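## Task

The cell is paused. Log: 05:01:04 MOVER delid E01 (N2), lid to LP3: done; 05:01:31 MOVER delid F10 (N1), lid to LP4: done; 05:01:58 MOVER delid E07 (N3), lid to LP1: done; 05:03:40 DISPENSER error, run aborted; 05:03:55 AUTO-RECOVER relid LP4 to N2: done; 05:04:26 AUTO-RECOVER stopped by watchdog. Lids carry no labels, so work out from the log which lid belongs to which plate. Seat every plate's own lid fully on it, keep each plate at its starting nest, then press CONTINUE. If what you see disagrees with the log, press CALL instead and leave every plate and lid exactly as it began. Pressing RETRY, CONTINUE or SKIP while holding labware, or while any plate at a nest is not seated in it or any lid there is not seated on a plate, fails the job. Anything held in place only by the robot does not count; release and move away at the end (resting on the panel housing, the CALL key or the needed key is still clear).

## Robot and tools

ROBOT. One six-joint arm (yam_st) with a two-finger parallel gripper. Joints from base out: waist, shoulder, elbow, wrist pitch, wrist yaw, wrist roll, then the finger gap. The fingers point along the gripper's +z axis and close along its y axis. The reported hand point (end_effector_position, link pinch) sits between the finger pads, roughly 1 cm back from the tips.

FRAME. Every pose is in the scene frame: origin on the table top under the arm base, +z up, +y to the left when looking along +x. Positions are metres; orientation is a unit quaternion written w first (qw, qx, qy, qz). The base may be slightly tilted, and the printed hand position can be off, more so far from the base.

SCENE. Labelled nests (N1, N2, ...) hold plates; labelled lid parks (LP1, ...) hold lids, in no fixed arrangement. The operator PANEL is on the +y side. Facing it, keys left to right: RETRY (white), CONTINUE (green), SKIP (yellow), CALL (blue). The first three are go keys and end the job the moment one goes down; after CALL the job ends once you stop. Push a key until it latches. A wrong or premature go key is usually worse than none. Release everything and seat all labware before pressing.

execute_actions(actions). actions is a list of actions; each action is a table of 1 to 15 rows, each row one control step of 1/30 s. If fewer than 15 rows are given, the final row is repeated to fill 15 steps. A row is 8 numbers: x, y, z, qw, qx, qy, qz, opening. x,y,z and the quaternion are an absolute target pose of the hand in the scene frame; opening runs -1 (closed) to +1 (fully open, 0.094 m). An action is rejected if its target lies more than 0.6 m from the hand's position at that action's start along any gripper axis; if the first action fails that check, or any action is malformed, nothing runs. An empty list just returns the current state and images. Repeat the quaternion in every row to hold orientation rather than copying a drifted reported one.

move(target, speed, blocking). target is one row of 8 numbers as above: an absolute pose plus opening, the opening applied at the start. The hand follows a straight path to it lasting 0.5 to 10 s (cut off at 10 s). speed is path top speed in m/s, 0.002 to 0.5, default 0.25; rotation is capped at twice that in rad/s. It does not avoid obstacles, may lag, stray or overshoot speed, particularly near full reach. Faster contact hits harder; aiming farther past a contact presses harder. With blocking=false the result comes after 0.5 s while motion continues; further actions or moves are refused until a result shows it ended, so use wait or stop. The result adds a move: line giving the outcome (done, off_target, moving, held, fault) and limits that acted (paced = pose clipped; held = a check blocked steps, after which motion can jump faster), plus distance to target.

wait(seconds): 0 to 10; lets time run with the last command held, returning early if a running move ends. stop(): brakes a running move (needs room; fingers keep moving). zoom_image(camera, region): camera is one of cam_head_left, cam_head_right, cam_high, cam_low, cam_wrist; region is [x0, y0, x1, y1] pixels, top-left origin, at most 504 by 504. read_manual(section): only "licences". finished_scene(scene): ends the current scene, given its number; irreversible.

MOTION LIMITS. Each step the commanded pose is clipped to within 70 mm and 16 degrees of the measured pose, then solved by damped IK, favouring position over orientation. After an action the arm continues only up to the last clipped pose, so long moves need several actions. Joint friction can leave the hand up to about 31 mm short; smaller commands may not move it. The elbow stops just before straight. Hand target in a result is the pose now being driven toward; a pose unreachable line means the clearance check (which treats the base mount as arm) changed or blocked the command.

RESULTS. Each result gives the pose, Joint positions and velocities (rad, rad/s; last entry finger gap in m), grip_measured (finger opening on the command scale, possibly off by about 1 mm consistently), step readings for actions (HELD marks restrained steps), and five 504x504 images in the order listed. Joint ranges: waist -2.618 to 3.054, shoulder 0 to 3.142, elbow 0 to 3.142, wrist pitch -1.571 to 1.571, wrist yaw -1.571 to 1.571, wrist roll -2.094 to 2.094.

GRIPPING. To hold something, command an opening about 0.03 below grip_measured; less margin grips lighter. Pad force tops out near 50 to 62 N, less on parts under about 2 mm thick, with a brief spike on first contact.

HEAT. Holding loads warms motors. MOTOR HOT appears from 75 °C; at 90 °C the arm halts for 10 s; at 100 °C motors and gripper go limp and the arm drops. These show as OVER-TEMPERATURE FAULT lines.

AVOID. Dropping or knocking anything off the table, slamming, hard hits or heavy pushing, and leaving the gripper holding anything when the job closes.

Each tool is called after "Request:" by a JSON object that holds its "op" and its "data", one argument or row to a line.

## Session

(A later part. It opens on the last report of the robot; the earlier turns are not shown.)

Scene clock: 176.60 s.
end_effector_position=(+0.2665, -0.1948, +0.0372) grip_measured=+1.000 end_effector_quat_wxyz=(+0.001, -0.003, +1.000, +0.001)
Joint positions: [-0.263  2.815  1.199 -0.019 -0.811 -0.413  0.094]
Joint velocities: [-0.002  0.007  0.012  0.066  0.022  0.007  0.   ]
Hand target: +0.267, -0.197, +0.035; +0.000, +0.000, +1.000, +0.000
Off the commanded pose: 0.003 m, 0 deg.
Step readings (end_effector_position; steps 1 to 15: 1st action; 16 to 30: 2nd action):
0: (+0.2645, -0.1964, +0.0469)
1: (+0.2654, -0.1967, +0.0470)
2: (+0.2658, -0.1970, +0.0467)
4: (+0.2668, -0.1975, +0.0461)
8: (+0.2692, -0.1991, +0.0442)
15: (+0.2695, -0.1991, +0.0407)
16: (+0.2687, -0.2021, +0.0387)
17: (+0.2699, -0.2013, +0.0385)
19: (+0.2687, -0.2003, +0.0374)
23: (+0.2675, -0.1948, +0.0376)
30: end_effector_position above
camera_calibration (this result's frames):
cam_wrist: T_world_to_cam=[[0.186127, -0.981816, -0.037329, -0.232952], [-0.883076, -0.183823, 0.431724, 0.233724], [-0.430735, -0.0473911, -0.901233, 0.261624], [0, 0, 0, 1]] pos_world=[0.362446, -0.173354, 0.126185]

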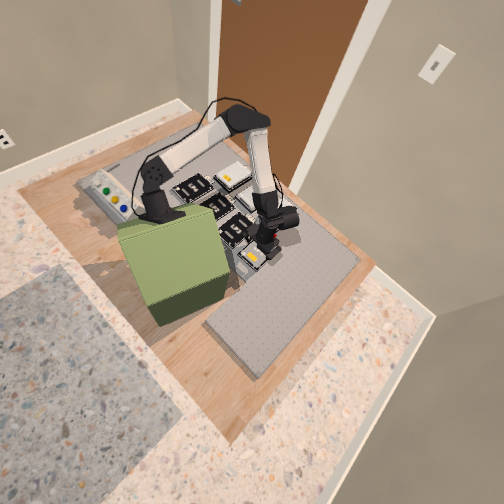

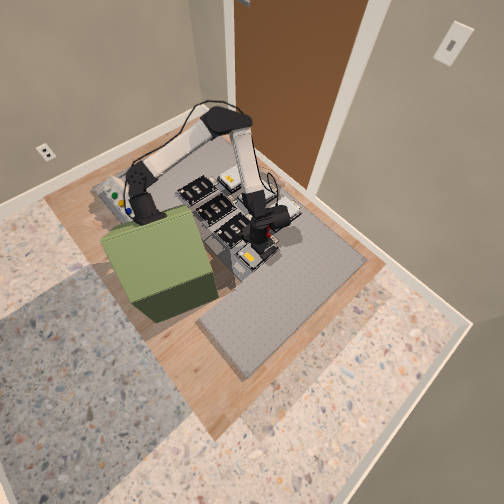

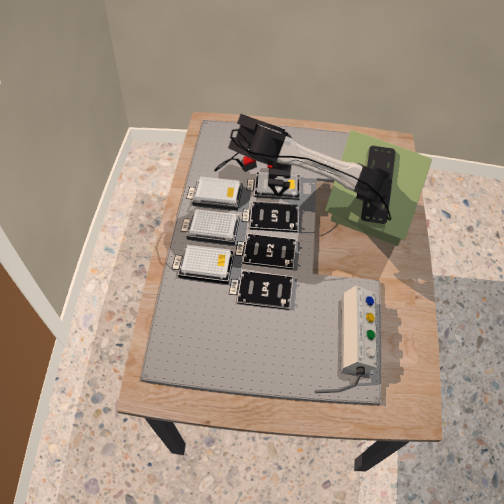

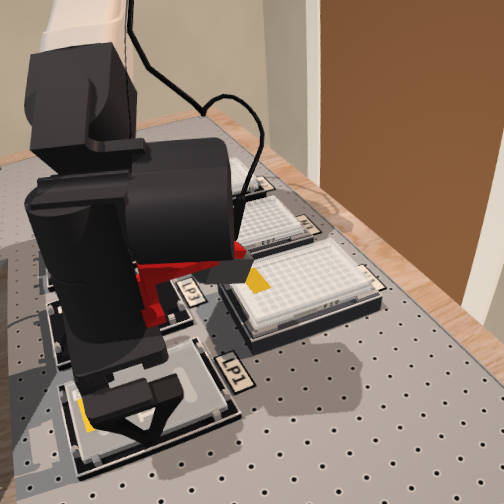

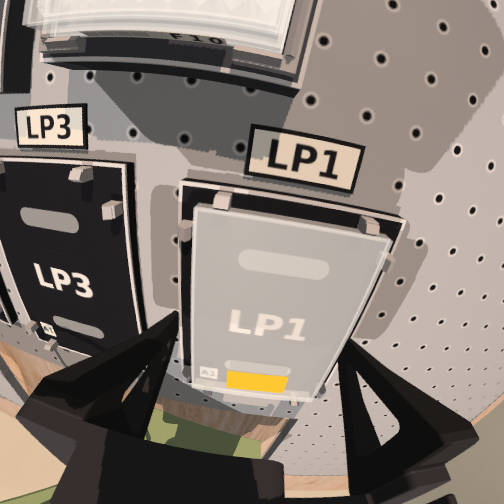

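Request:
{"op": "execute_actions", "data": {
  "actions": [
    [[0.285,-0.2125,0.033,0,0.03,0.9995,0,1],[0.249,-0.1845,0.033,0,-0.03,0.9995,0,1],[0.285,-0.2125,0.033,0,0.03,0.9995,0,1],[0.249,-0.1845,0.033,0,-0.03,0.9995,0,1],[0.285,-0.2125,0.033,0,0.03,0.9995,0,1],[0.249,-0.1845,0.033,0,-0.03,0.9995,0,1],[0.285,-0.2125,0.033,0,0.03,0.9995,0,1],[0.249,-0.1845,0.033,0,-0.03,0.9995,0,1],[0.267,-0.197,0.035,0,0,1,0,1]]
  ]
}}

Scene clock: 177.63 s.
end_effector_position=(+0.2688, -0.1976, +0.0353) grip_measured=+1.000 end_effector_quat_wxyz=(+0.003, -0.005, +1.000, -0.001)
Joint positions: [-0.261  2.826  1.212 -0.015 -0.809 -0.409  0.094]
Joint velocities: [-0.007 -0.002 -0.017  0.007 -0.022  0.007  0.   ]
Hand target: +0.267, -0.197, +0.035; -0.000, -0.000, +1.000, -0.000
Off the commanded pose: 0.002 m, 1 deg.
Step readings (end_effector_position):
0: (+0.2665, -0.1948, +0.0372)
1: (+0.2677, -0.1957, +0.0368)
2: (+0.2695, -0.1975, +0.0362)
4: (+0.2712, -0.1984, +0.0358)
8: (+0.2704, -0.1989, +0.0348)
15: end_effector_position above
camera_calibration (this result's frames):
cam_wrist: T_world_to_cam=[[0.189113, -0.981399, -0.033046, -0.237115], [-0.884056, -0.184811, 0.429289, 0.236278], [-0.427411, -0.0519697, -0.902562, 0.259023], [0, 0, 0, 1]] pos_world=[0.364434, -0.175576, 0.124517]

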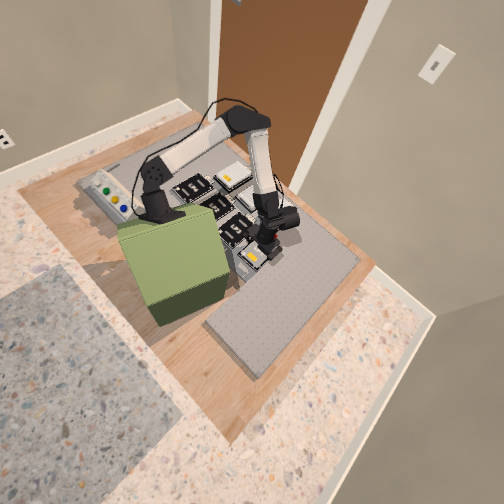

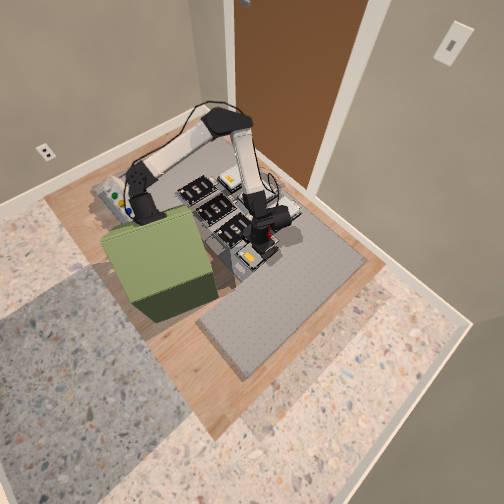

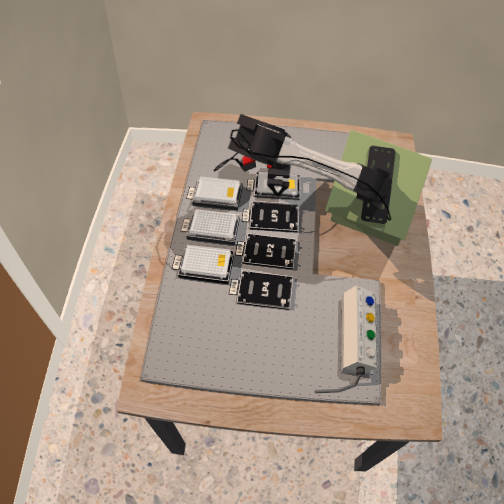

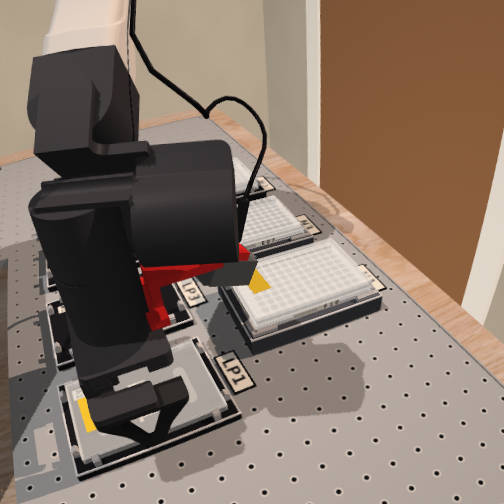

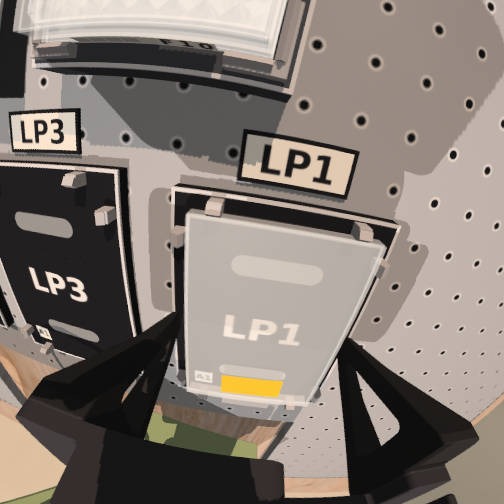

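Good. Grip and lift.

Request:
{"op": "execute_actions", "data": {
  "actions": [
    [[0.2688,-0.1976,0.0353,0,0,1,0,0.95],[0.2688,-0.1976,0.0353,0,0,1,0,0.9],[0.2688,-0.1976,0.0353,0,0,1,0,0.87],[0.2688,-0.1976,0.0353,0,0,1,0,0.85],[0.2688,-0.1976,0.0353,0,0,1,0,0.83],[0.2688,-0.1976,0.0353,0,0,1,0,0.82],[0.2688,-0.1976,0.0353,0,0,1,0,0.81],[0.2688,-0.1976,0.0353,0,0,1,0,0.80],[0.2688,-0.1976,0.0353,0,0,1,0,0.79],[0.2688,-0.1976,0.0353,0,0,1,0,0.78],[0.2688,-0.1976,0.0353,0,0,1,0,0.77],[0.2688,-0.1976,0.0353,0,0,1,0,0.76],[0.2688,-0.1976,0.0353,0,0,1,0,0.76],[0.2688,-0.1976,0.0353,0,0,1,0,0.76],[0.2688,-0.1976,0.0353,0,0,1,0,0.76]]
  ]
}}

Scene clock: 178.60 s.
end_effector_position=(+0.2686, -0.1975, +0.0353) grip_measured=+0.784 end_effector_quat_wxyz=(+0.003, -0.004, +1.000, -0.001)
Joint positions: [-0.261  2.826  1.212 -0.016 -0.809 -0.409  0.084]
Joint velocities: [-0.002  0.012  0.002 -0.066  0.022 -0.081 -0.   ]
Hand target: +0.269, -0.198, +0.035; +0.000, -0.000, +1.000, -0.000
Off the commanded pose: 0.000 m, 1 deg.
Step readings (end_effector_position):
0: (+0.2688, -0.1976, +0.0353)
1: (+0.2688, -0.1976, +0.0353)
2: (+0.2688, -0.1976, +0.0353)
4: (+0.2687, -0.1975, +0.0353)
8: (+0.2687, -0.1975, +0.0353)
15: end_effector_position above
camera_calibration (this result's frames):
cam_wrist: T_world_to_cam=[[0.188277, -0.981545, -0.0334895, -0.236781], [-0.883897, -0.184213, 0.429874, 0.23617], [-0.428109, -0.051334, -0.902268, 0.259242], [0, 0, 0, 1]] pos_world=[0.364314, -0.175598, 0.124453]

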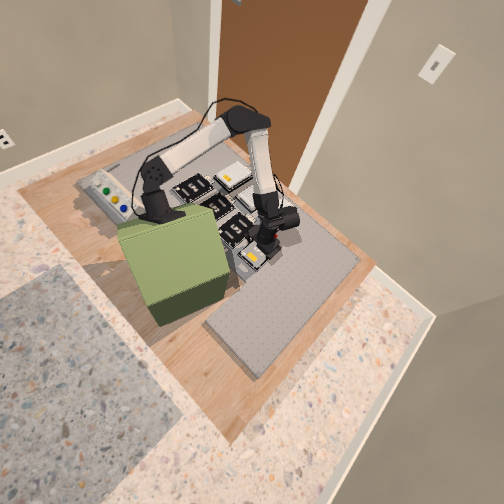

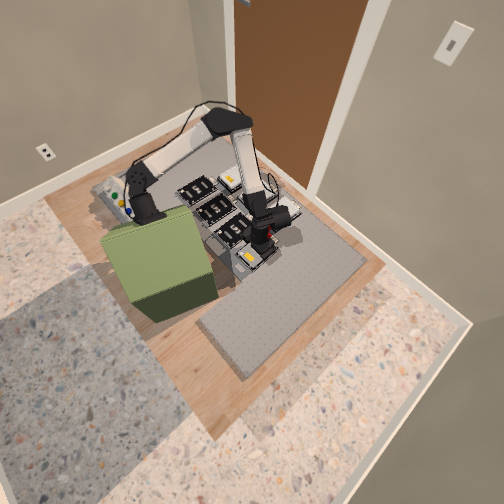

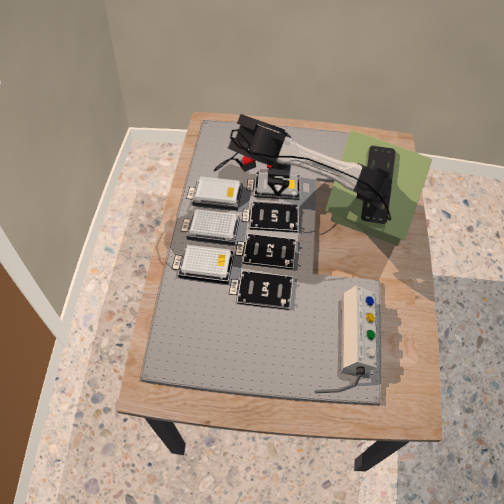

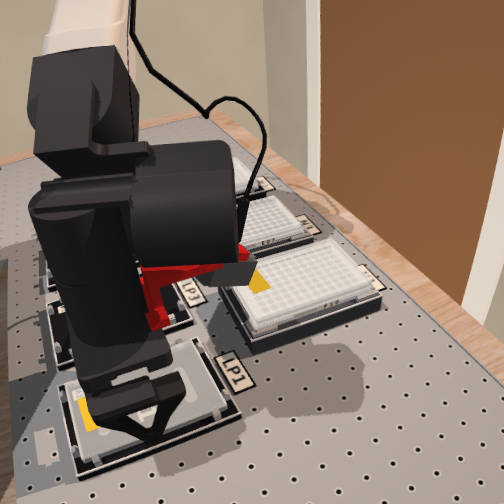

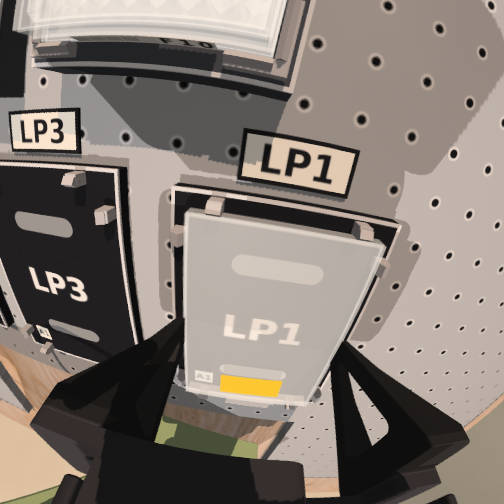

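Request:
{"op": "execute_actions", "data": {
  "actions": [
    [[0.2788,-0.2056,0.038,0,0,1,0,0.76],[0.2588,-0.1896,0.041,0,0,1,0,0.76],[0.2788,-0.2056,0.044,0,0,1,0,0.76],[0.2588,-0.1896,0.047,0,0,1,0,0.76],[0.2788,-0.2056,0.051,0,0,1,0,0.76],[0.2588,-0.1896,0.055,0,0,1,0,0.76],[0.2688,-0.1976,0.060,0,0,1,0,0.76],[0.2688,-0.1976,0.065,0,0,1,0,0.76],[0.2688,-0.1976,0.071,0,0,1,0,0.76],[0.2688,-0.1976,0.077,0,0,1,0,0.76],[0.2688,-0.1976,0.083,0,0,1,0,0.76],[0.2688,-0.1976,0.089,0,0,1,0,0.76],[0.2688,-0.1976,0.095,0,0,1,0,0.76],[0.2688,-0.1976,0.101,0,0,1,0,0.76],[0.2688,-0.1976,0.107,0,0,1,0,0.76]],
    [[0.2688,-0.1976,0.112,0,0,1,0,0.76],[0.2688,-0.1976,0.115,0,0,1,0,0.76]]
  ]
}}

Request:
{"op": "move", "data": {
  "target": [0.45,-0.002,0.105,0,0,1,0,0.76],
  "speed": 0.25
}}

Scene clock: 180.17 s.
end_effector_position=(+0.2707, -0.1976, +0.1132) grip_measured=+0.784 end_effector_quat_wxyz=(+0.006, -0.001, +1.000, +0.001)
Joint positions: [-0.435  2.66   1.208 -0.351 -0.79  -0.645  0.084]
Joint velocities: [-0.002  0.002 -0.002 -0.125  0.037 -0.022 -0.   ]
Hand target: +0.269, -0.197, +0.115; +0.000, -0.000, +1.000, +0.000
Off the commanded pose: 0.003 m, 1 deg.
Step readings (end_effector_position; steps 1 to 15: 1st action; 16 to 30: 2nd action):
0: (+0.2686, -0.1975, +0.0353)
1: (+0.2693, -0.1977, +0.0355)
2: (+0.2684, -0.1975, +0.0356)
4: (+0.2687, -0.1979, +0.0372)
8: (+0.2684, -0.1979, +0.0478)
15: (+0.2806, -0.2035, +0.0899)
16: (+0.2819, -0.2039, +0.0964)
17: (+0.2828, -0.2042, +0.1025)
19: (+0.2828, -0.2043, +0.1109)
23: (+0.2763, -0.2010, +0.1133)
30: end_effector_position above
camera_calibration (this result's frames):
cam_wrist: T_world_to_cam=[[0.180815, -0.982855, -0.0360847, -0.232563], [-0.888081, -0.178926, 0.423435, 0.207391], [-0.422632, -0.0445173, -0.905208, 0.330596], [0, 0, 0, 1]] pos_world=[0.365952, -0.176751, 0.20305]

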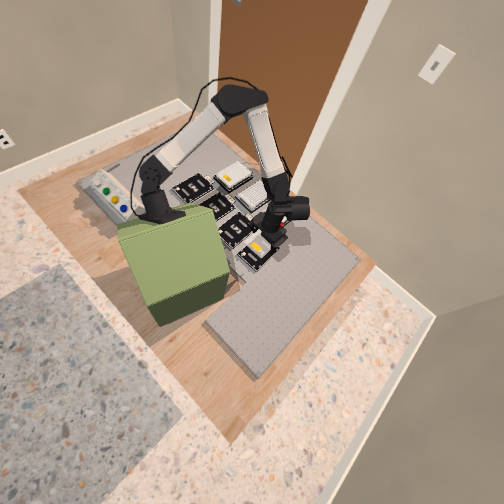

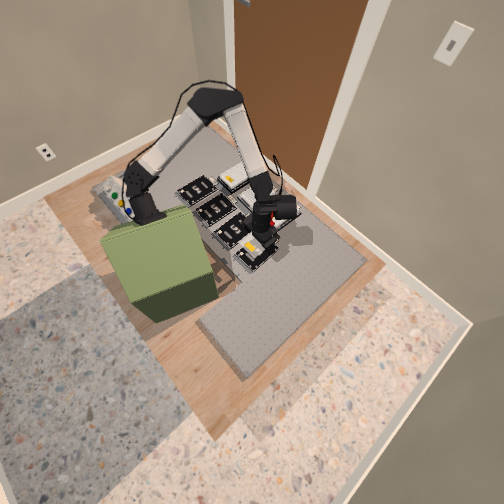

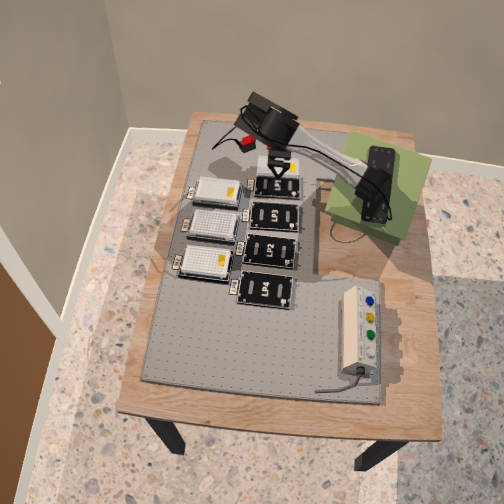

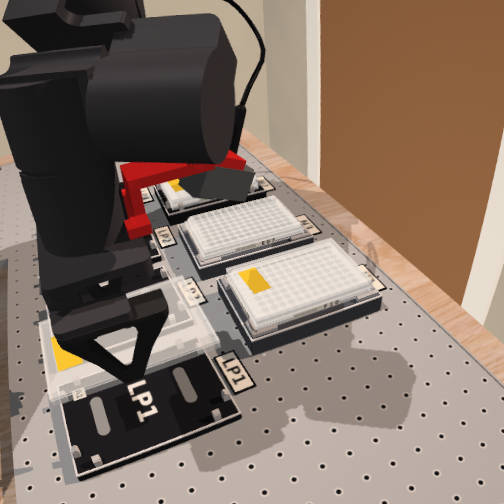

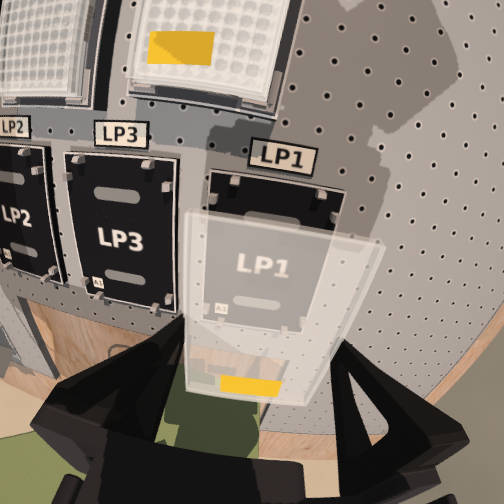

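Scene clock: 181.93 s.
end_effector_position=(+0.4442, -0.0059, +0.1031) grip_measured=+0.784 end_effector_quat_wxyz=(-0.001, +0.002, +1.000, +0.002)
Joint positions: [ 0.019  2.356  1.546 -0.543 -0.79  -0.003  0.084]
Joint velocities: [-0.002 -0.002  0.002 -0.066  0.037  0.007 -0.   ]
Hand target: +0.451, -0.002, +0.106; +0.001, +0.000, +1.000, -0.001
Off the commanded pose: 0.007 m, 0 deg.
move: done
camera_calibration (this result's frames):
cam_wrist: T_world_to_cam=[[0.174504, -0.983814, -0.0407188, -0.0725998], [-0.882785, -0.174634, 0.436111, 0.396394], [-0.436163, -0.0401572, -0.898971, 0.408705], [0, 0, 0, 1]] pos_world=[0.540862, 0.0142118, 0.191586]

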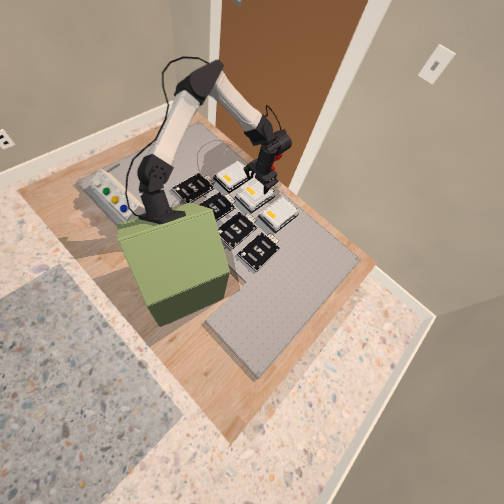

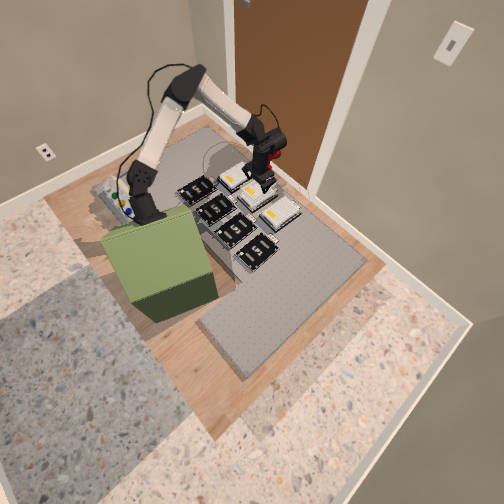

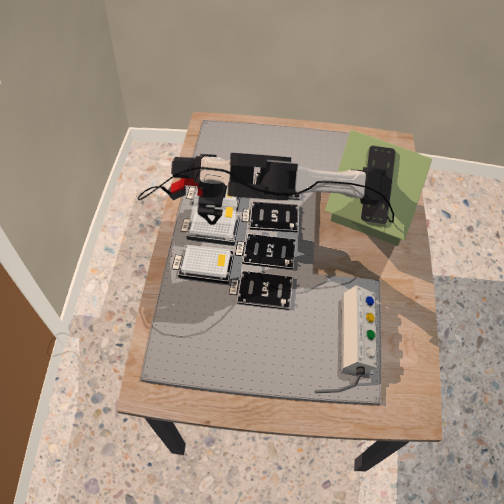

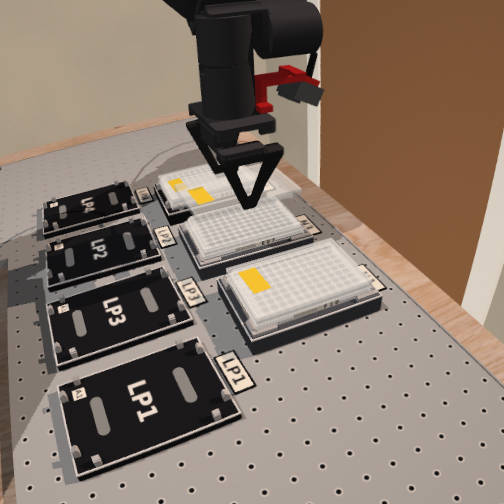

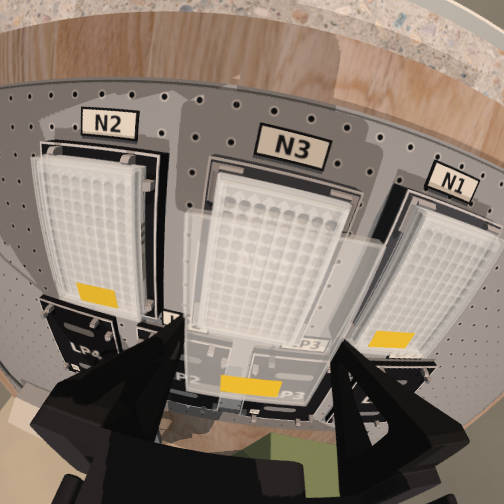

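Request:
{"op": "execute_actions", "data": {
  "actions": [
    [[0.472,0.016,0.100,0,0.04,0.9992,0,0.76],[0.432,-0.020,0.097,0,-0.04,0.9992,0,0.76],[0.472,0.016,0.094,0,0.04,0.9992,0,0.76],[0.432,-0.020,0.091,0,-0.04,0.9992,0,0.76],[0.472,0.016,0.088,0,0.04,0.9992,0,0.76],[0.432,-0.020,0.085,0,-0.04,0.9992,0,0.76],[0.472,0.016,0.082,0,0.04,0.9992,0,0.76],[0.432,-0.020,0.079,0,-0.04,0.9992,0,0.76],[0.472,0.016,0.076,0,0.04,0.9992,0,0.76],[0.432,-0.020,0.074,0,-0.04,0.9992,0,0.76],[0.472,0.016,0.072,0,0.04,0.9992,0,0.76],[0.432,-0.020,0.070,0,-0.04,0.9992,0,0.76],[0.472,0.016,0.069,0,0.04,0.9992,0,0.76],[0.432,-0.020,0.068,0,-0.04,0.9992,0,0.76],[0.472,0.016,0.067,0,0.04,0.9992,0,0.76]],
    [[0.430,-0.022,0.066,0,-0.04,0.9992,0,0.76],[0.474,0.018,0.066,0,0.04,0.9992,0,0.76],[0.430,-0.022,0.066,0,-0.04,0.9992,0,0.76],[0.474,0.018,0.066,0,0.04,0.9992,0,0.76],[0.430,-0.022,0.066,0,-0.04,0.9992,0,0.76],[0.474,0.018,0.066,0,0.04,0.9992,0,0.76],[0.430,-0.022,0.066,0,-0.04,0.9992,0,0.76],[0.474,0.018,0.066,0,0.04,0.9992,0,0.76],[0.430,-0.022,0.066,0,-0.04,0.9992,0,0.76],[0.474,0.018,0.066,0,0.04,0.9992,0,0.76],[0.430,-0.022,0.066,0,-0.04,0.9992,0,0.76],[0.474,0.018,0.066,0,0.04,0.9992,0,0.76],[0.430,-0.022,0.066,0,-0.04,0.9992,0,0.76],[0.452,-0.002,0.066,0,0,1,0,0.76]]
  ]
}}

Scene clock: 183.87 s.
end_effector_position=(+0.4512, -0.0027, +0.0667) grip_measured=+0.784 end_effector_quat_wxyz=(+0.001, -0.005, +1.000, +0.000)
Joint positions: [ 0.083  2.427  1.578 -0.436 -0.77   0.072  0.084]
Joint velocities: [ 0.002 -0.002  0.002 -0.037  0.081  0.007 -0.001]
Hand target: +0.452, -0.002, +0.066; +0.000, -0.000, +1.000, +0.000
Off the commanded pose: 0.001 m, 1 deg.
Step readings (end_effector_position; steps 1 to 15: 1st action; 16 to 30: 2nd action):
0: (+0.4438, -0.0059, +0.1031)
1: (+0.4457, -0.0043, +0.1035)
2: (+0.4480, -0.0049, +0.1027)
4: (+0.4529, -0.0034, +0.1017)
8: (+0.4564, -0.0016, +0.0949)
15: (+0.4540, +0.0006, +0.0780)
16: (+0.4539, -0.0012, +0.0759)
17: (+0.4536, +0.0001, +0.0746)
19: (+0.4531, -0.0004, +0.0719)
23: (+0.4523, -0.0013, +0.0685)
30: end_effector_position above
camera_calibration (this result's frames):
cam_wrist: T_world_to_cam=[[0.189933, -0.981143, -0.0358335, -0.0795204], [-0.881933, -0.186538, 0.432895, 0.418842], [-0.431416, -0.0506185, -0.900732, 0.377169], [0, 0, 0, 1]] pos_world=[0.54721, 0.0192008, 0.155564]

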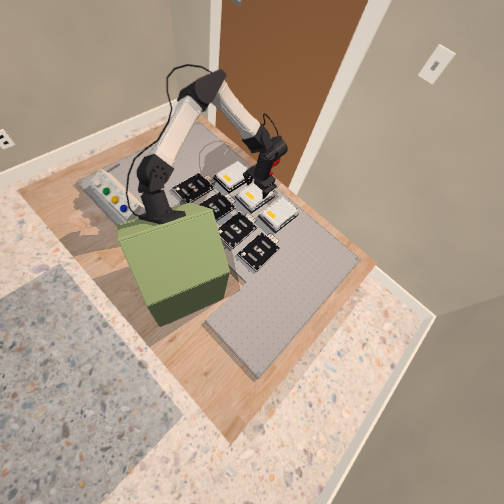

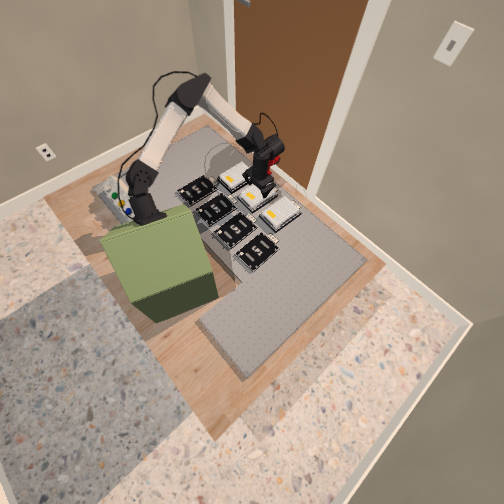

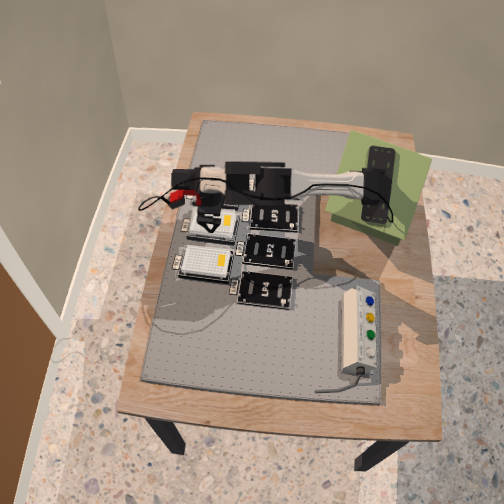

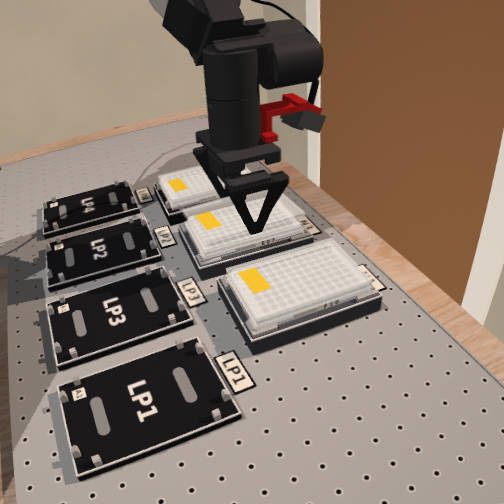

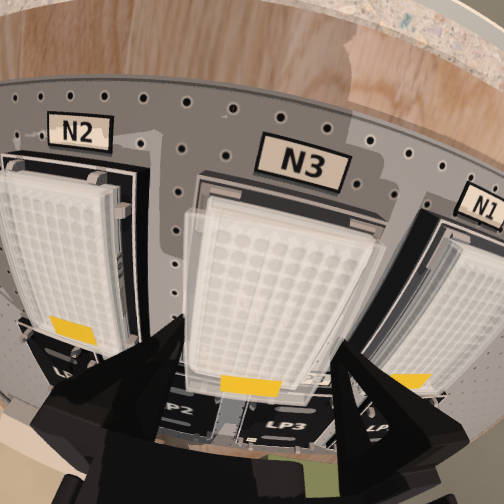

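Request:
{"op": "zoom_image", "data": {
  "camera": "cam_wrist",
  "region": [175, 185, 400, 275]
}}

Request:
{"op": "zoom_image", "data": {
  "camera": "cam_wrist",
  "region": [175, 340, 335, 415]
}}

Request:
{"op": "zoom_image", "data": {
  "camera": "cam_low",
  "region": [170, 180, 330, 280]
}}

Region (175, 185, 400, 275) of cam_wrist's 504x504 image, scaled by 2.240, with more detail than that image has; it fills the top 202 rows of this view, and the rest is white.

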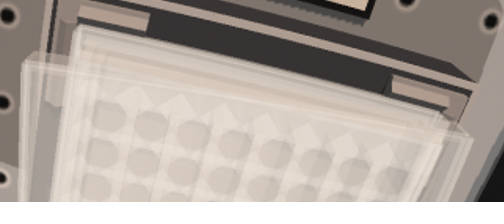

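Region (175, 340, 335, 415) of cam_wrist's 504x504 image, scaled by 3.150, with more detail than that image has; it fills the top 236 rows of this view, and the rest is white.

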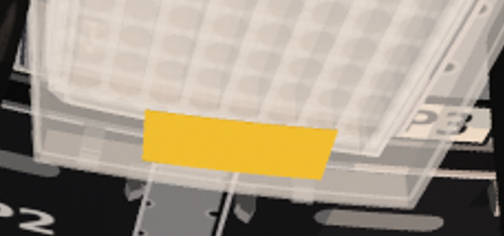

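Region (170, 180, 330, 280) of cam_low's 504x504 image, scaled by 3.150, with more detail than that image has; it fills the top 315 rows of this view, and the rest is white.

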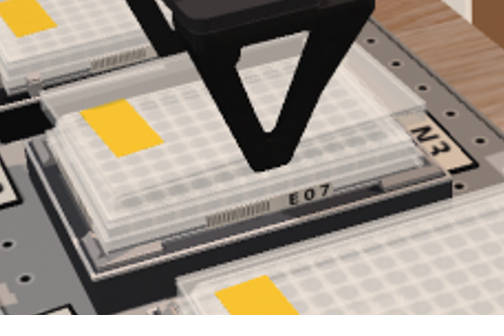

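Request:
{"op": "execute_actions", "data": {
  "actions": [
    [[0.462,0.008,0.066,0,0.05,0.9987,0,0.76],[0.430,-0.022,0.066,0,-0.0140,0.9999,0,0.76],[0.474,0.018,0.066,0,0.0785,0.9969,0,0.76],[0.430,-0.022,0.066,0,-0.0140,0.9999,0,0.76],[0.474,0.018,0.066,0,0.0785,0.9969,0,0.76],[0.430,-0.022,0.066,0,-0.0140,0.9999,0,0.76],[0.474,0.018,0.065,0,0.0785,0.9969,0,0.76],[0.430,-0.022,0.065,0,-0.0140,0.9999,0,0.76],[0.474,0.018,0.065,0,0.0785,0.9969,0,0.76],[0.430,-0.022,0.065,0,-0.0140,0.9999,0,0.76],[0.474,0.018,0.064,0,0.0785,0.9969,0,0.76],[0.430,-0.022,0.064,0,-0.0140,0.9999,0,0.76],[0.474,0.018,0.064,0,0.0785,0.9969,0,0.76],[0.430,-0.022,0.064,0,-0.0140,0.9999,0,0.76],[0.452,-0.002,0.064,0,0.03,0.9995,0,0.76]]
  ]
}}

Request:
{"op": "zoom_image", "data": {
  "camera": "cam_wrist",
  "region": [175, 185, 400, 275]
}}

Request:
{"op": "zoom_image", "data": {
  "camera": "cam_low",
  "region": [170, 190, 250, 280]
}}

Request:
{"op": "zoom_image", "data": {
  "camera": "cam_low",
  "region": [250, 180, 330, 270]
}}

Scene clock: 185.80 s.
end_effector_position=(+0.4522, -0.0025, +0.0654) grip_measured=+0.784 end_effector_quat_wxyz=(+0.003, +0.023, +1.000, +0.000)
Joint positions: [ 0.085  2.43   1.578 -0.427 -0.77   0.135  0.084]
Joint velocities: [-0.012 -0.007  0.007 -0.095  0.007 -0.051 -0.   ]
Hand target: +0.452, -0.002, +0.064; -0.000, +0.030, +1.000, -0.000
Off the commanded pose: 0.001 m, 1 deg.
Step readings (end_effector_position):
0: (+0.4510, -0.0028, +0.0667)
1: (+0.4517, -0.0022, +0.0672)
2: (+0.4509, -0.0033, +0.0668)
4: (+0.4514, -0.0038, +0.0669)
8: (+0.4526, -0.0033, +0.0666)
15: end_effector_position above
camera_calibration (this result's frames):
cam_wrist: T_world_to_cam=[[0.135015, -0.990188, -0.0360372, -0.0546551], [-0.892418, -0.137326, 0.429805, 0.425366], [-0.430536, -0.0258697, -0.902202, 0.376163], [0, 0, 0, 1]] pos_world=[0.548935, 0.0140261, 0.154581]

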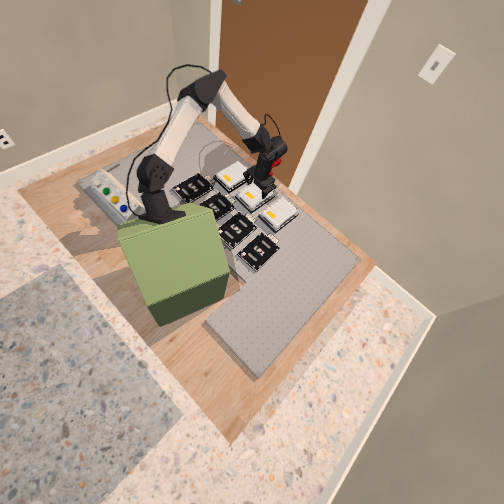

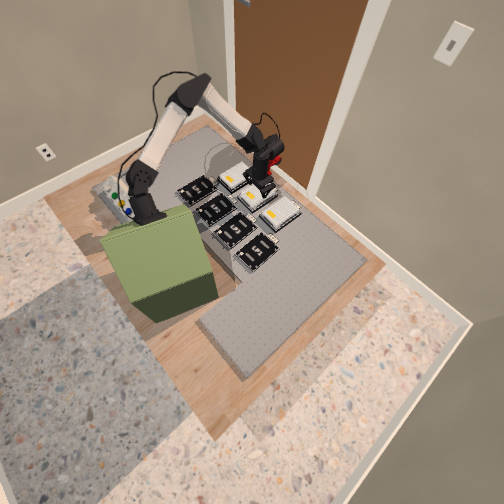

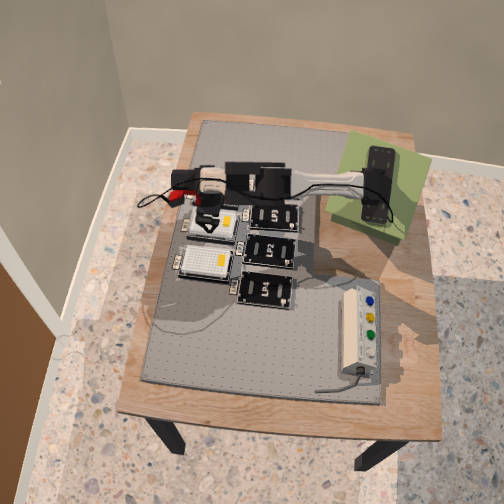

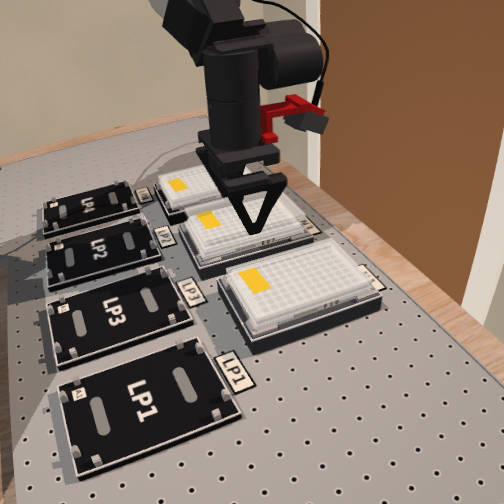

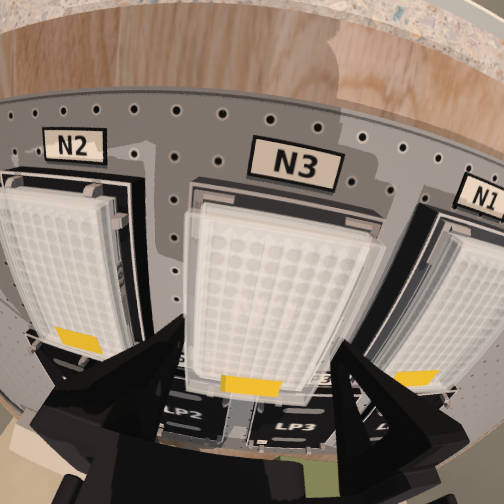

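Region (175, 185, 400, 275) of cam_wrist's 504x504 image, scaled by 2.240, with more detail than that image has; it fills the top 202 rows of this view, and the rest is white.

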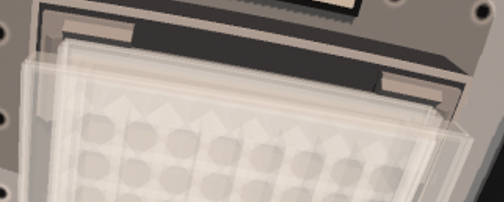

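Region (170, 190, 250, 280) of cam_low's 504x504 image, scaled by 5.600, with more detail than that image has.

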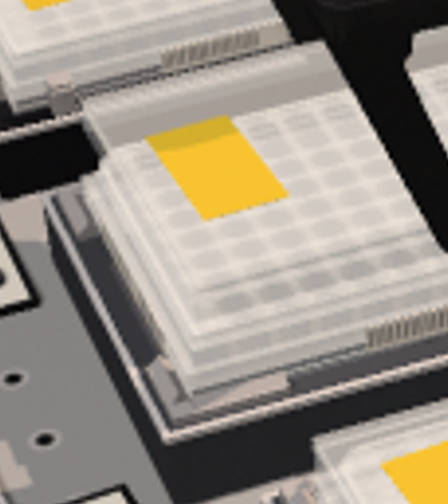

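Region (250, 180, 330, 270) of cam_low's 504x504 image, scaled by 5.600, with more detail than that image has.

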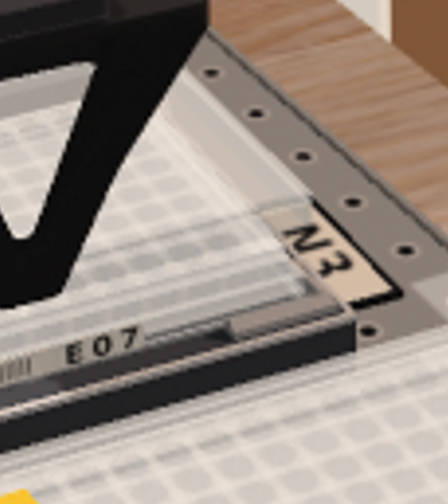

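Request:
{"op": "execute_actions", "data": {
  "actions": [
    [[0.4545,0.001,0.064,0,0.05,0.9987,0,0.76],[0.427,-0.0245,0.064,0,-0.0175,0.9998,0,0.76],[0.471,0.0155,0.064,0,0.0725,0.9974,0,0.76],[0.427,-0.0245,0.064,0,-0.0175,0.9998,0,0.76],[0.471,0.0155,0.064,0,0.0725,0.9974,0,0.76],[0.427,-0.0245,0.064,0,-0.0175,0.9998,0,0.76],[0.471,0.0155,0.064,0,0.0725,0.9974,0,0.76],[0.427,-0.0245,0.064,0,-0.0175,0.9998,0,0.76],[0.471,0.0155,0.064,0,0.0725,0.9974,0,0.76],[0.427,-0.0245,0.064,0,-0.0175,0.9998,0,0.76],[0.471,0.0155,0.064,0,0.0725,0.9974,0,0.76],[0.427,-0.0245,0.064,0,-0.0175,0.9998,0,0.76],[0.471,0.0155,0.064,0,0.0725,0.9974,0,0.76],[0.427,-0.0245,0.064,0,-0.0175,0.9998,0,0.76],[0.449,-0.0045,0.064,0,0.026,0.9997,0,0.76]]
  ]
}}

Request:
{"op": "zoom_image", "data": {
  "camera": "cam_wrist",
  "region": [175, 185, 400, 275]
}}

Request:
{"op": "zoom_image", "data": {
  "camera": "cam_low",
  "region": [170, 180, 330, 280]
}}

Scene clock: 187.90 s.
end_effector_position=(+0.4491, -0.0050, +0.0648) grip_measured=+0.784 end_effector_quat_wxyz=(+0.002, +0.020, +1.000, +0.000)
Joint positions: [ 0.082  2.428  1.563 -0.416 -0.77   0.126  0.084]
Joint velocities: [-0.002 -0.007 -0.017 -0.154  0.037  0.022 -0.   ]
Hand target: +0.449, -0.005, +0.064; +0.000, +0.026, +1.000, +0.000
Off the commanded pose: 0.001 m, 1 deg.
Step readings (end_effector_position):
0: (+0.4517, -0.0026, +0.0654)
1: (+0.4517, -0.0026, +0.0654)
2: (+0.4503, -0.0040, +0.0647)
4: (+0.4483, -0.0057, +0.0641)
8: (+0.4479, -0.0063, +0.0638)
15: end_effector_position above
camera_calibration (this result's frames):
cam_wrist: T_world_to_cam=[[0.139491, -0.989581, -0.0356661, -0.058797], [-0.891507, -0.141181, 0.430446, 0.422029], [-0.430996, -0.0282467, -0.901912, 0.374437], [0, 0, 0, 1]] pos_world=[0.545824, 0.0119745, 0.153952]

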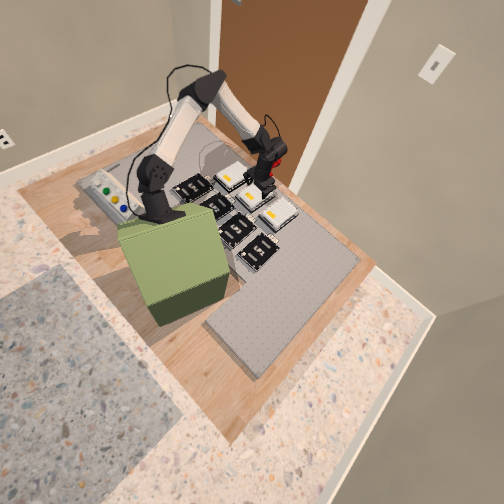

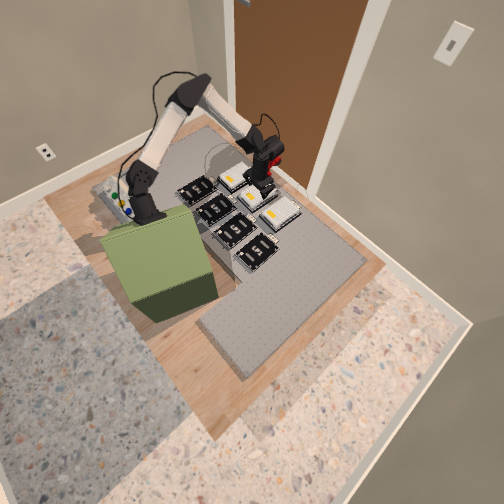

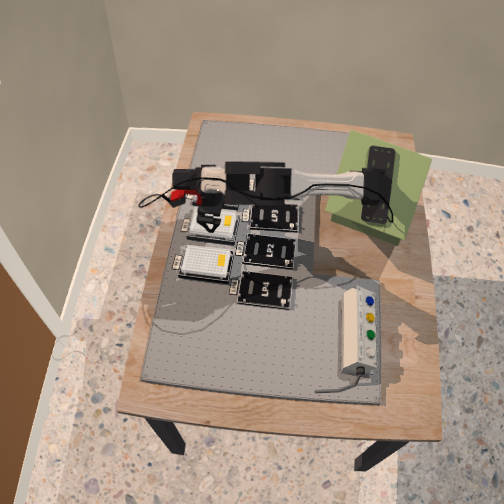

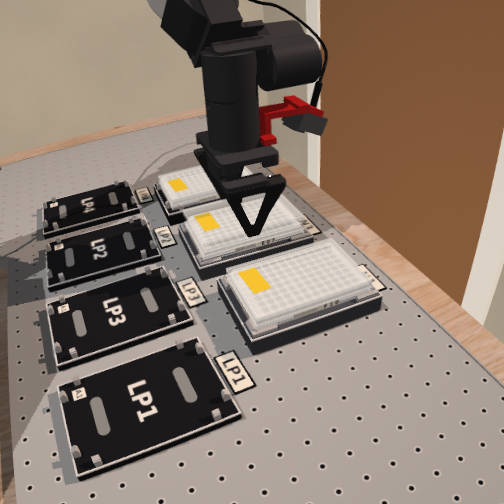

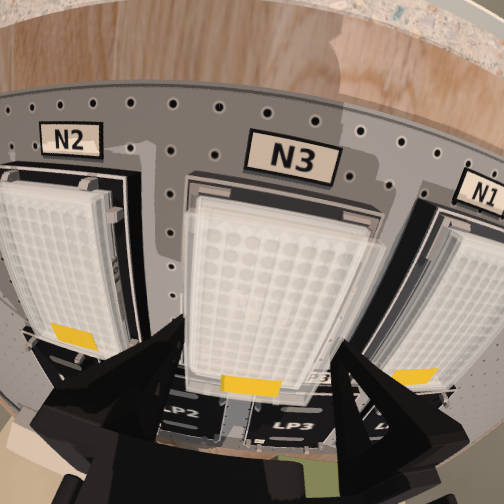

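Region (175, 185, 400, 275) of cam_wrist's 504x504 image, scaled by 2.240, with more detail than that image has; it fills the top 202 rows of this view, and the rest is white.

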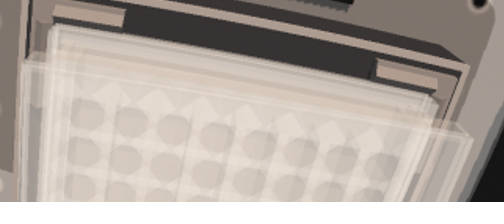

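Region (170, 180, 330, 280) of cam_low's 504x504 image, scaled by 3.150, with more detail than that image has; it fills the top 315 rows of this view, and the rest is white.

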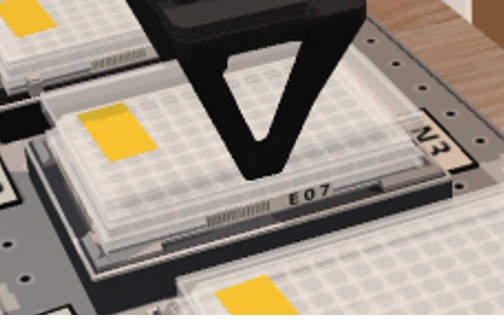

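Request:
{"op": "execute_actions", "data": {
  "actions": [
    [[0.4585,0.006,0.0635,0,0.054,0.9985,0,0.76],[0.4285,-0.022,0.063,0,-0.0087,1,0,0.76],[0.4705,0.016,0.0625,0,0.0725,0.9974,0,0.76],[0.4265,-0.024,0.062,0,-0.0140,0.9999,0,0.76],[0.4705,0.016,0.0615,0,0.0725,0.9974,0,0.76],[0.4265,-0.024,0.061,0,-0.0140,0.9999,0,0.76],[0.4705,0.016,0.0605,0,0.0725,0.9974,0,0.76],[0.4265,-0.024,0.060,0,-0.0140,0.9999,0,0.76],[0.4705,0.016,0.0595,0,0.0725,0.9974,0,0.76],[0.4265,-0.024,0.059,0,-0.0140,0.9999,0,0.76],[0.4705,0.016,0.0585,0,0.0725,0.9974,0,0.76],[0.4265,-0.024,0.058,0,-0.0140,0.9999,0,0.76],[0.4705,0.016,0.0575,0,0.0725,0.9974,0,0.76],[0.4265,-0.024,0.057,0,-0.0140,0.9999,0,0.76],[0.4705,0.016,0.0565,0,0.0725,0.9974,0,0.76]],
    [[0.4265,-0.024,0.056,0,-0.0140,0.9999,0,0.76],[0.4705,0.016,0.0555,0,0.0725,0.9974,0,0.76],[0.4265,-0.024,0.055,0,-0.0140,0.9999,0,0.76],[0.4705,0.016,0.0545,0,0.0725,0.9974,0,0.76],[0.4265,-0.024,0.054,0,-0.0140,0.9999,0,0.76],[0.4705,0.016,0.0535,0,0.0725,0.9974,0,0.76],[0.4265,-0.024,0.053,0,-0.0140,0.9999,0,0.76],[0.4705,0.016,0.0525,0,0.0725,0.9974,0,0.76],[0.4265,-0.024,0.052,0,-0.0140,0.9999,0,0.76],[0.4705,0.016,0.0515,0,0.0725,0.9974,0,0.76],[0.4265,-0.024,0.051,0,-0.0140,0.9999,0,0.76],[0.449,-0.005,0.056,0,0.025,0.9997,0,0.76]]
  ]
}}

Scene clock: 189.90 s.
end_effector_position=(+0.4483, -0.0041, +0.0553) grip_measured=+0.784 end_effector_quat_wxyz=(+0.001, +0.024, +1.000, +0.001)
Joint positions: [ 0.098  2.445  1.564 -0.389 -0.767  0.153  0.084]
Joint velocities: [-0.007  0.007  0.007  0.022 -0.037  0.037 -0.001]
Hand target: +0.449, -0.005, +0.056; -0.000, +0.025, +1.000, -0.000
Off the commanded pose: 0.001 m, 0 deg.
Step readings (end_effector_position; steps 1 to 15: 1st action; 16 to 30: 2nd action):
0: (+0.4487, -0.0051, +0.0648)
1: (+0.4492, -0.0047, +0.0652)
2: (+0.4485, -0.0054, +0.0647)
4: (+0.4488, -0.0058, +0.0644)
8: (+0.4493, -0.0051, +0.0626)
15: (+0.4498, -0.0030, +0.0600)
16: (+0.4490, -0.0048, +0.0585)
17: (+0.4495, -0.0031, +0.0589)
19: (+0.4494, -0.0033, +0.0579)
23: (+0.4493, -0.0031, +0.0560)
30: end_effector_position above
camera_calibration (this result's frames):
cam_wrist: T_world_to_cam=[[0.131542, -0.99062, -0.0369972, -0.054482], [-0.891745, -0.13455, 0.432072, 0.425542], [-0.432997, -0.0238436, -0.90108, 0.366421], [0, 0, 0, 1]] pos_world=[0.545302, 0.0120225, 0.144294]

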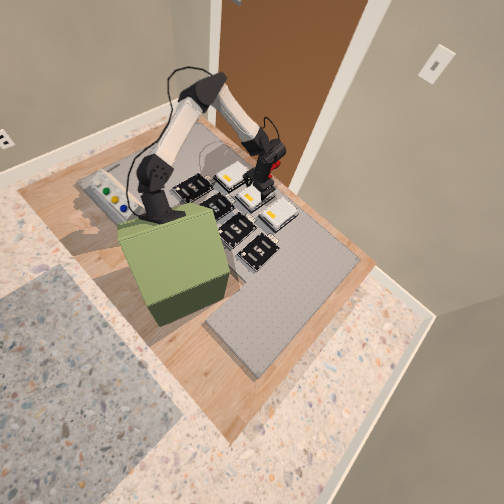

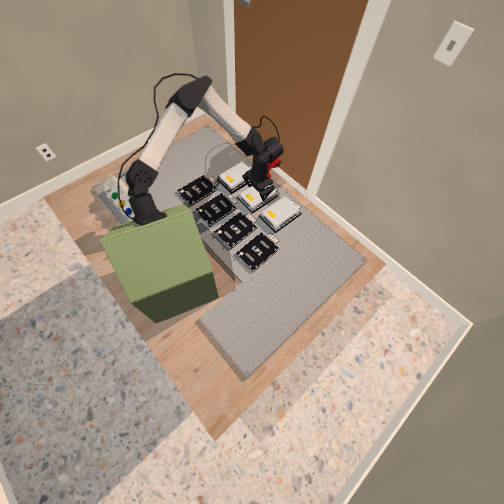

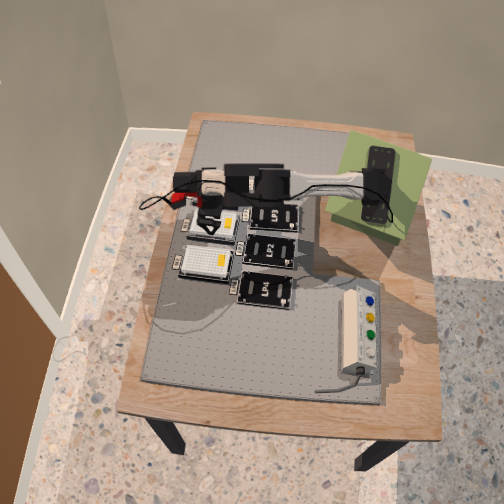

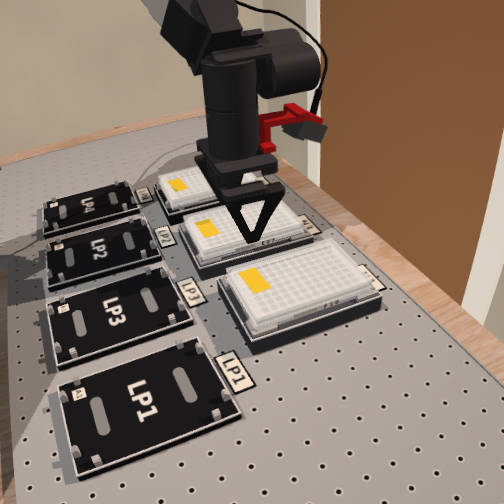

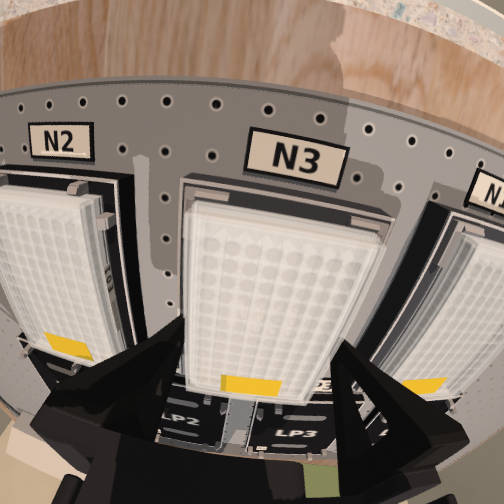

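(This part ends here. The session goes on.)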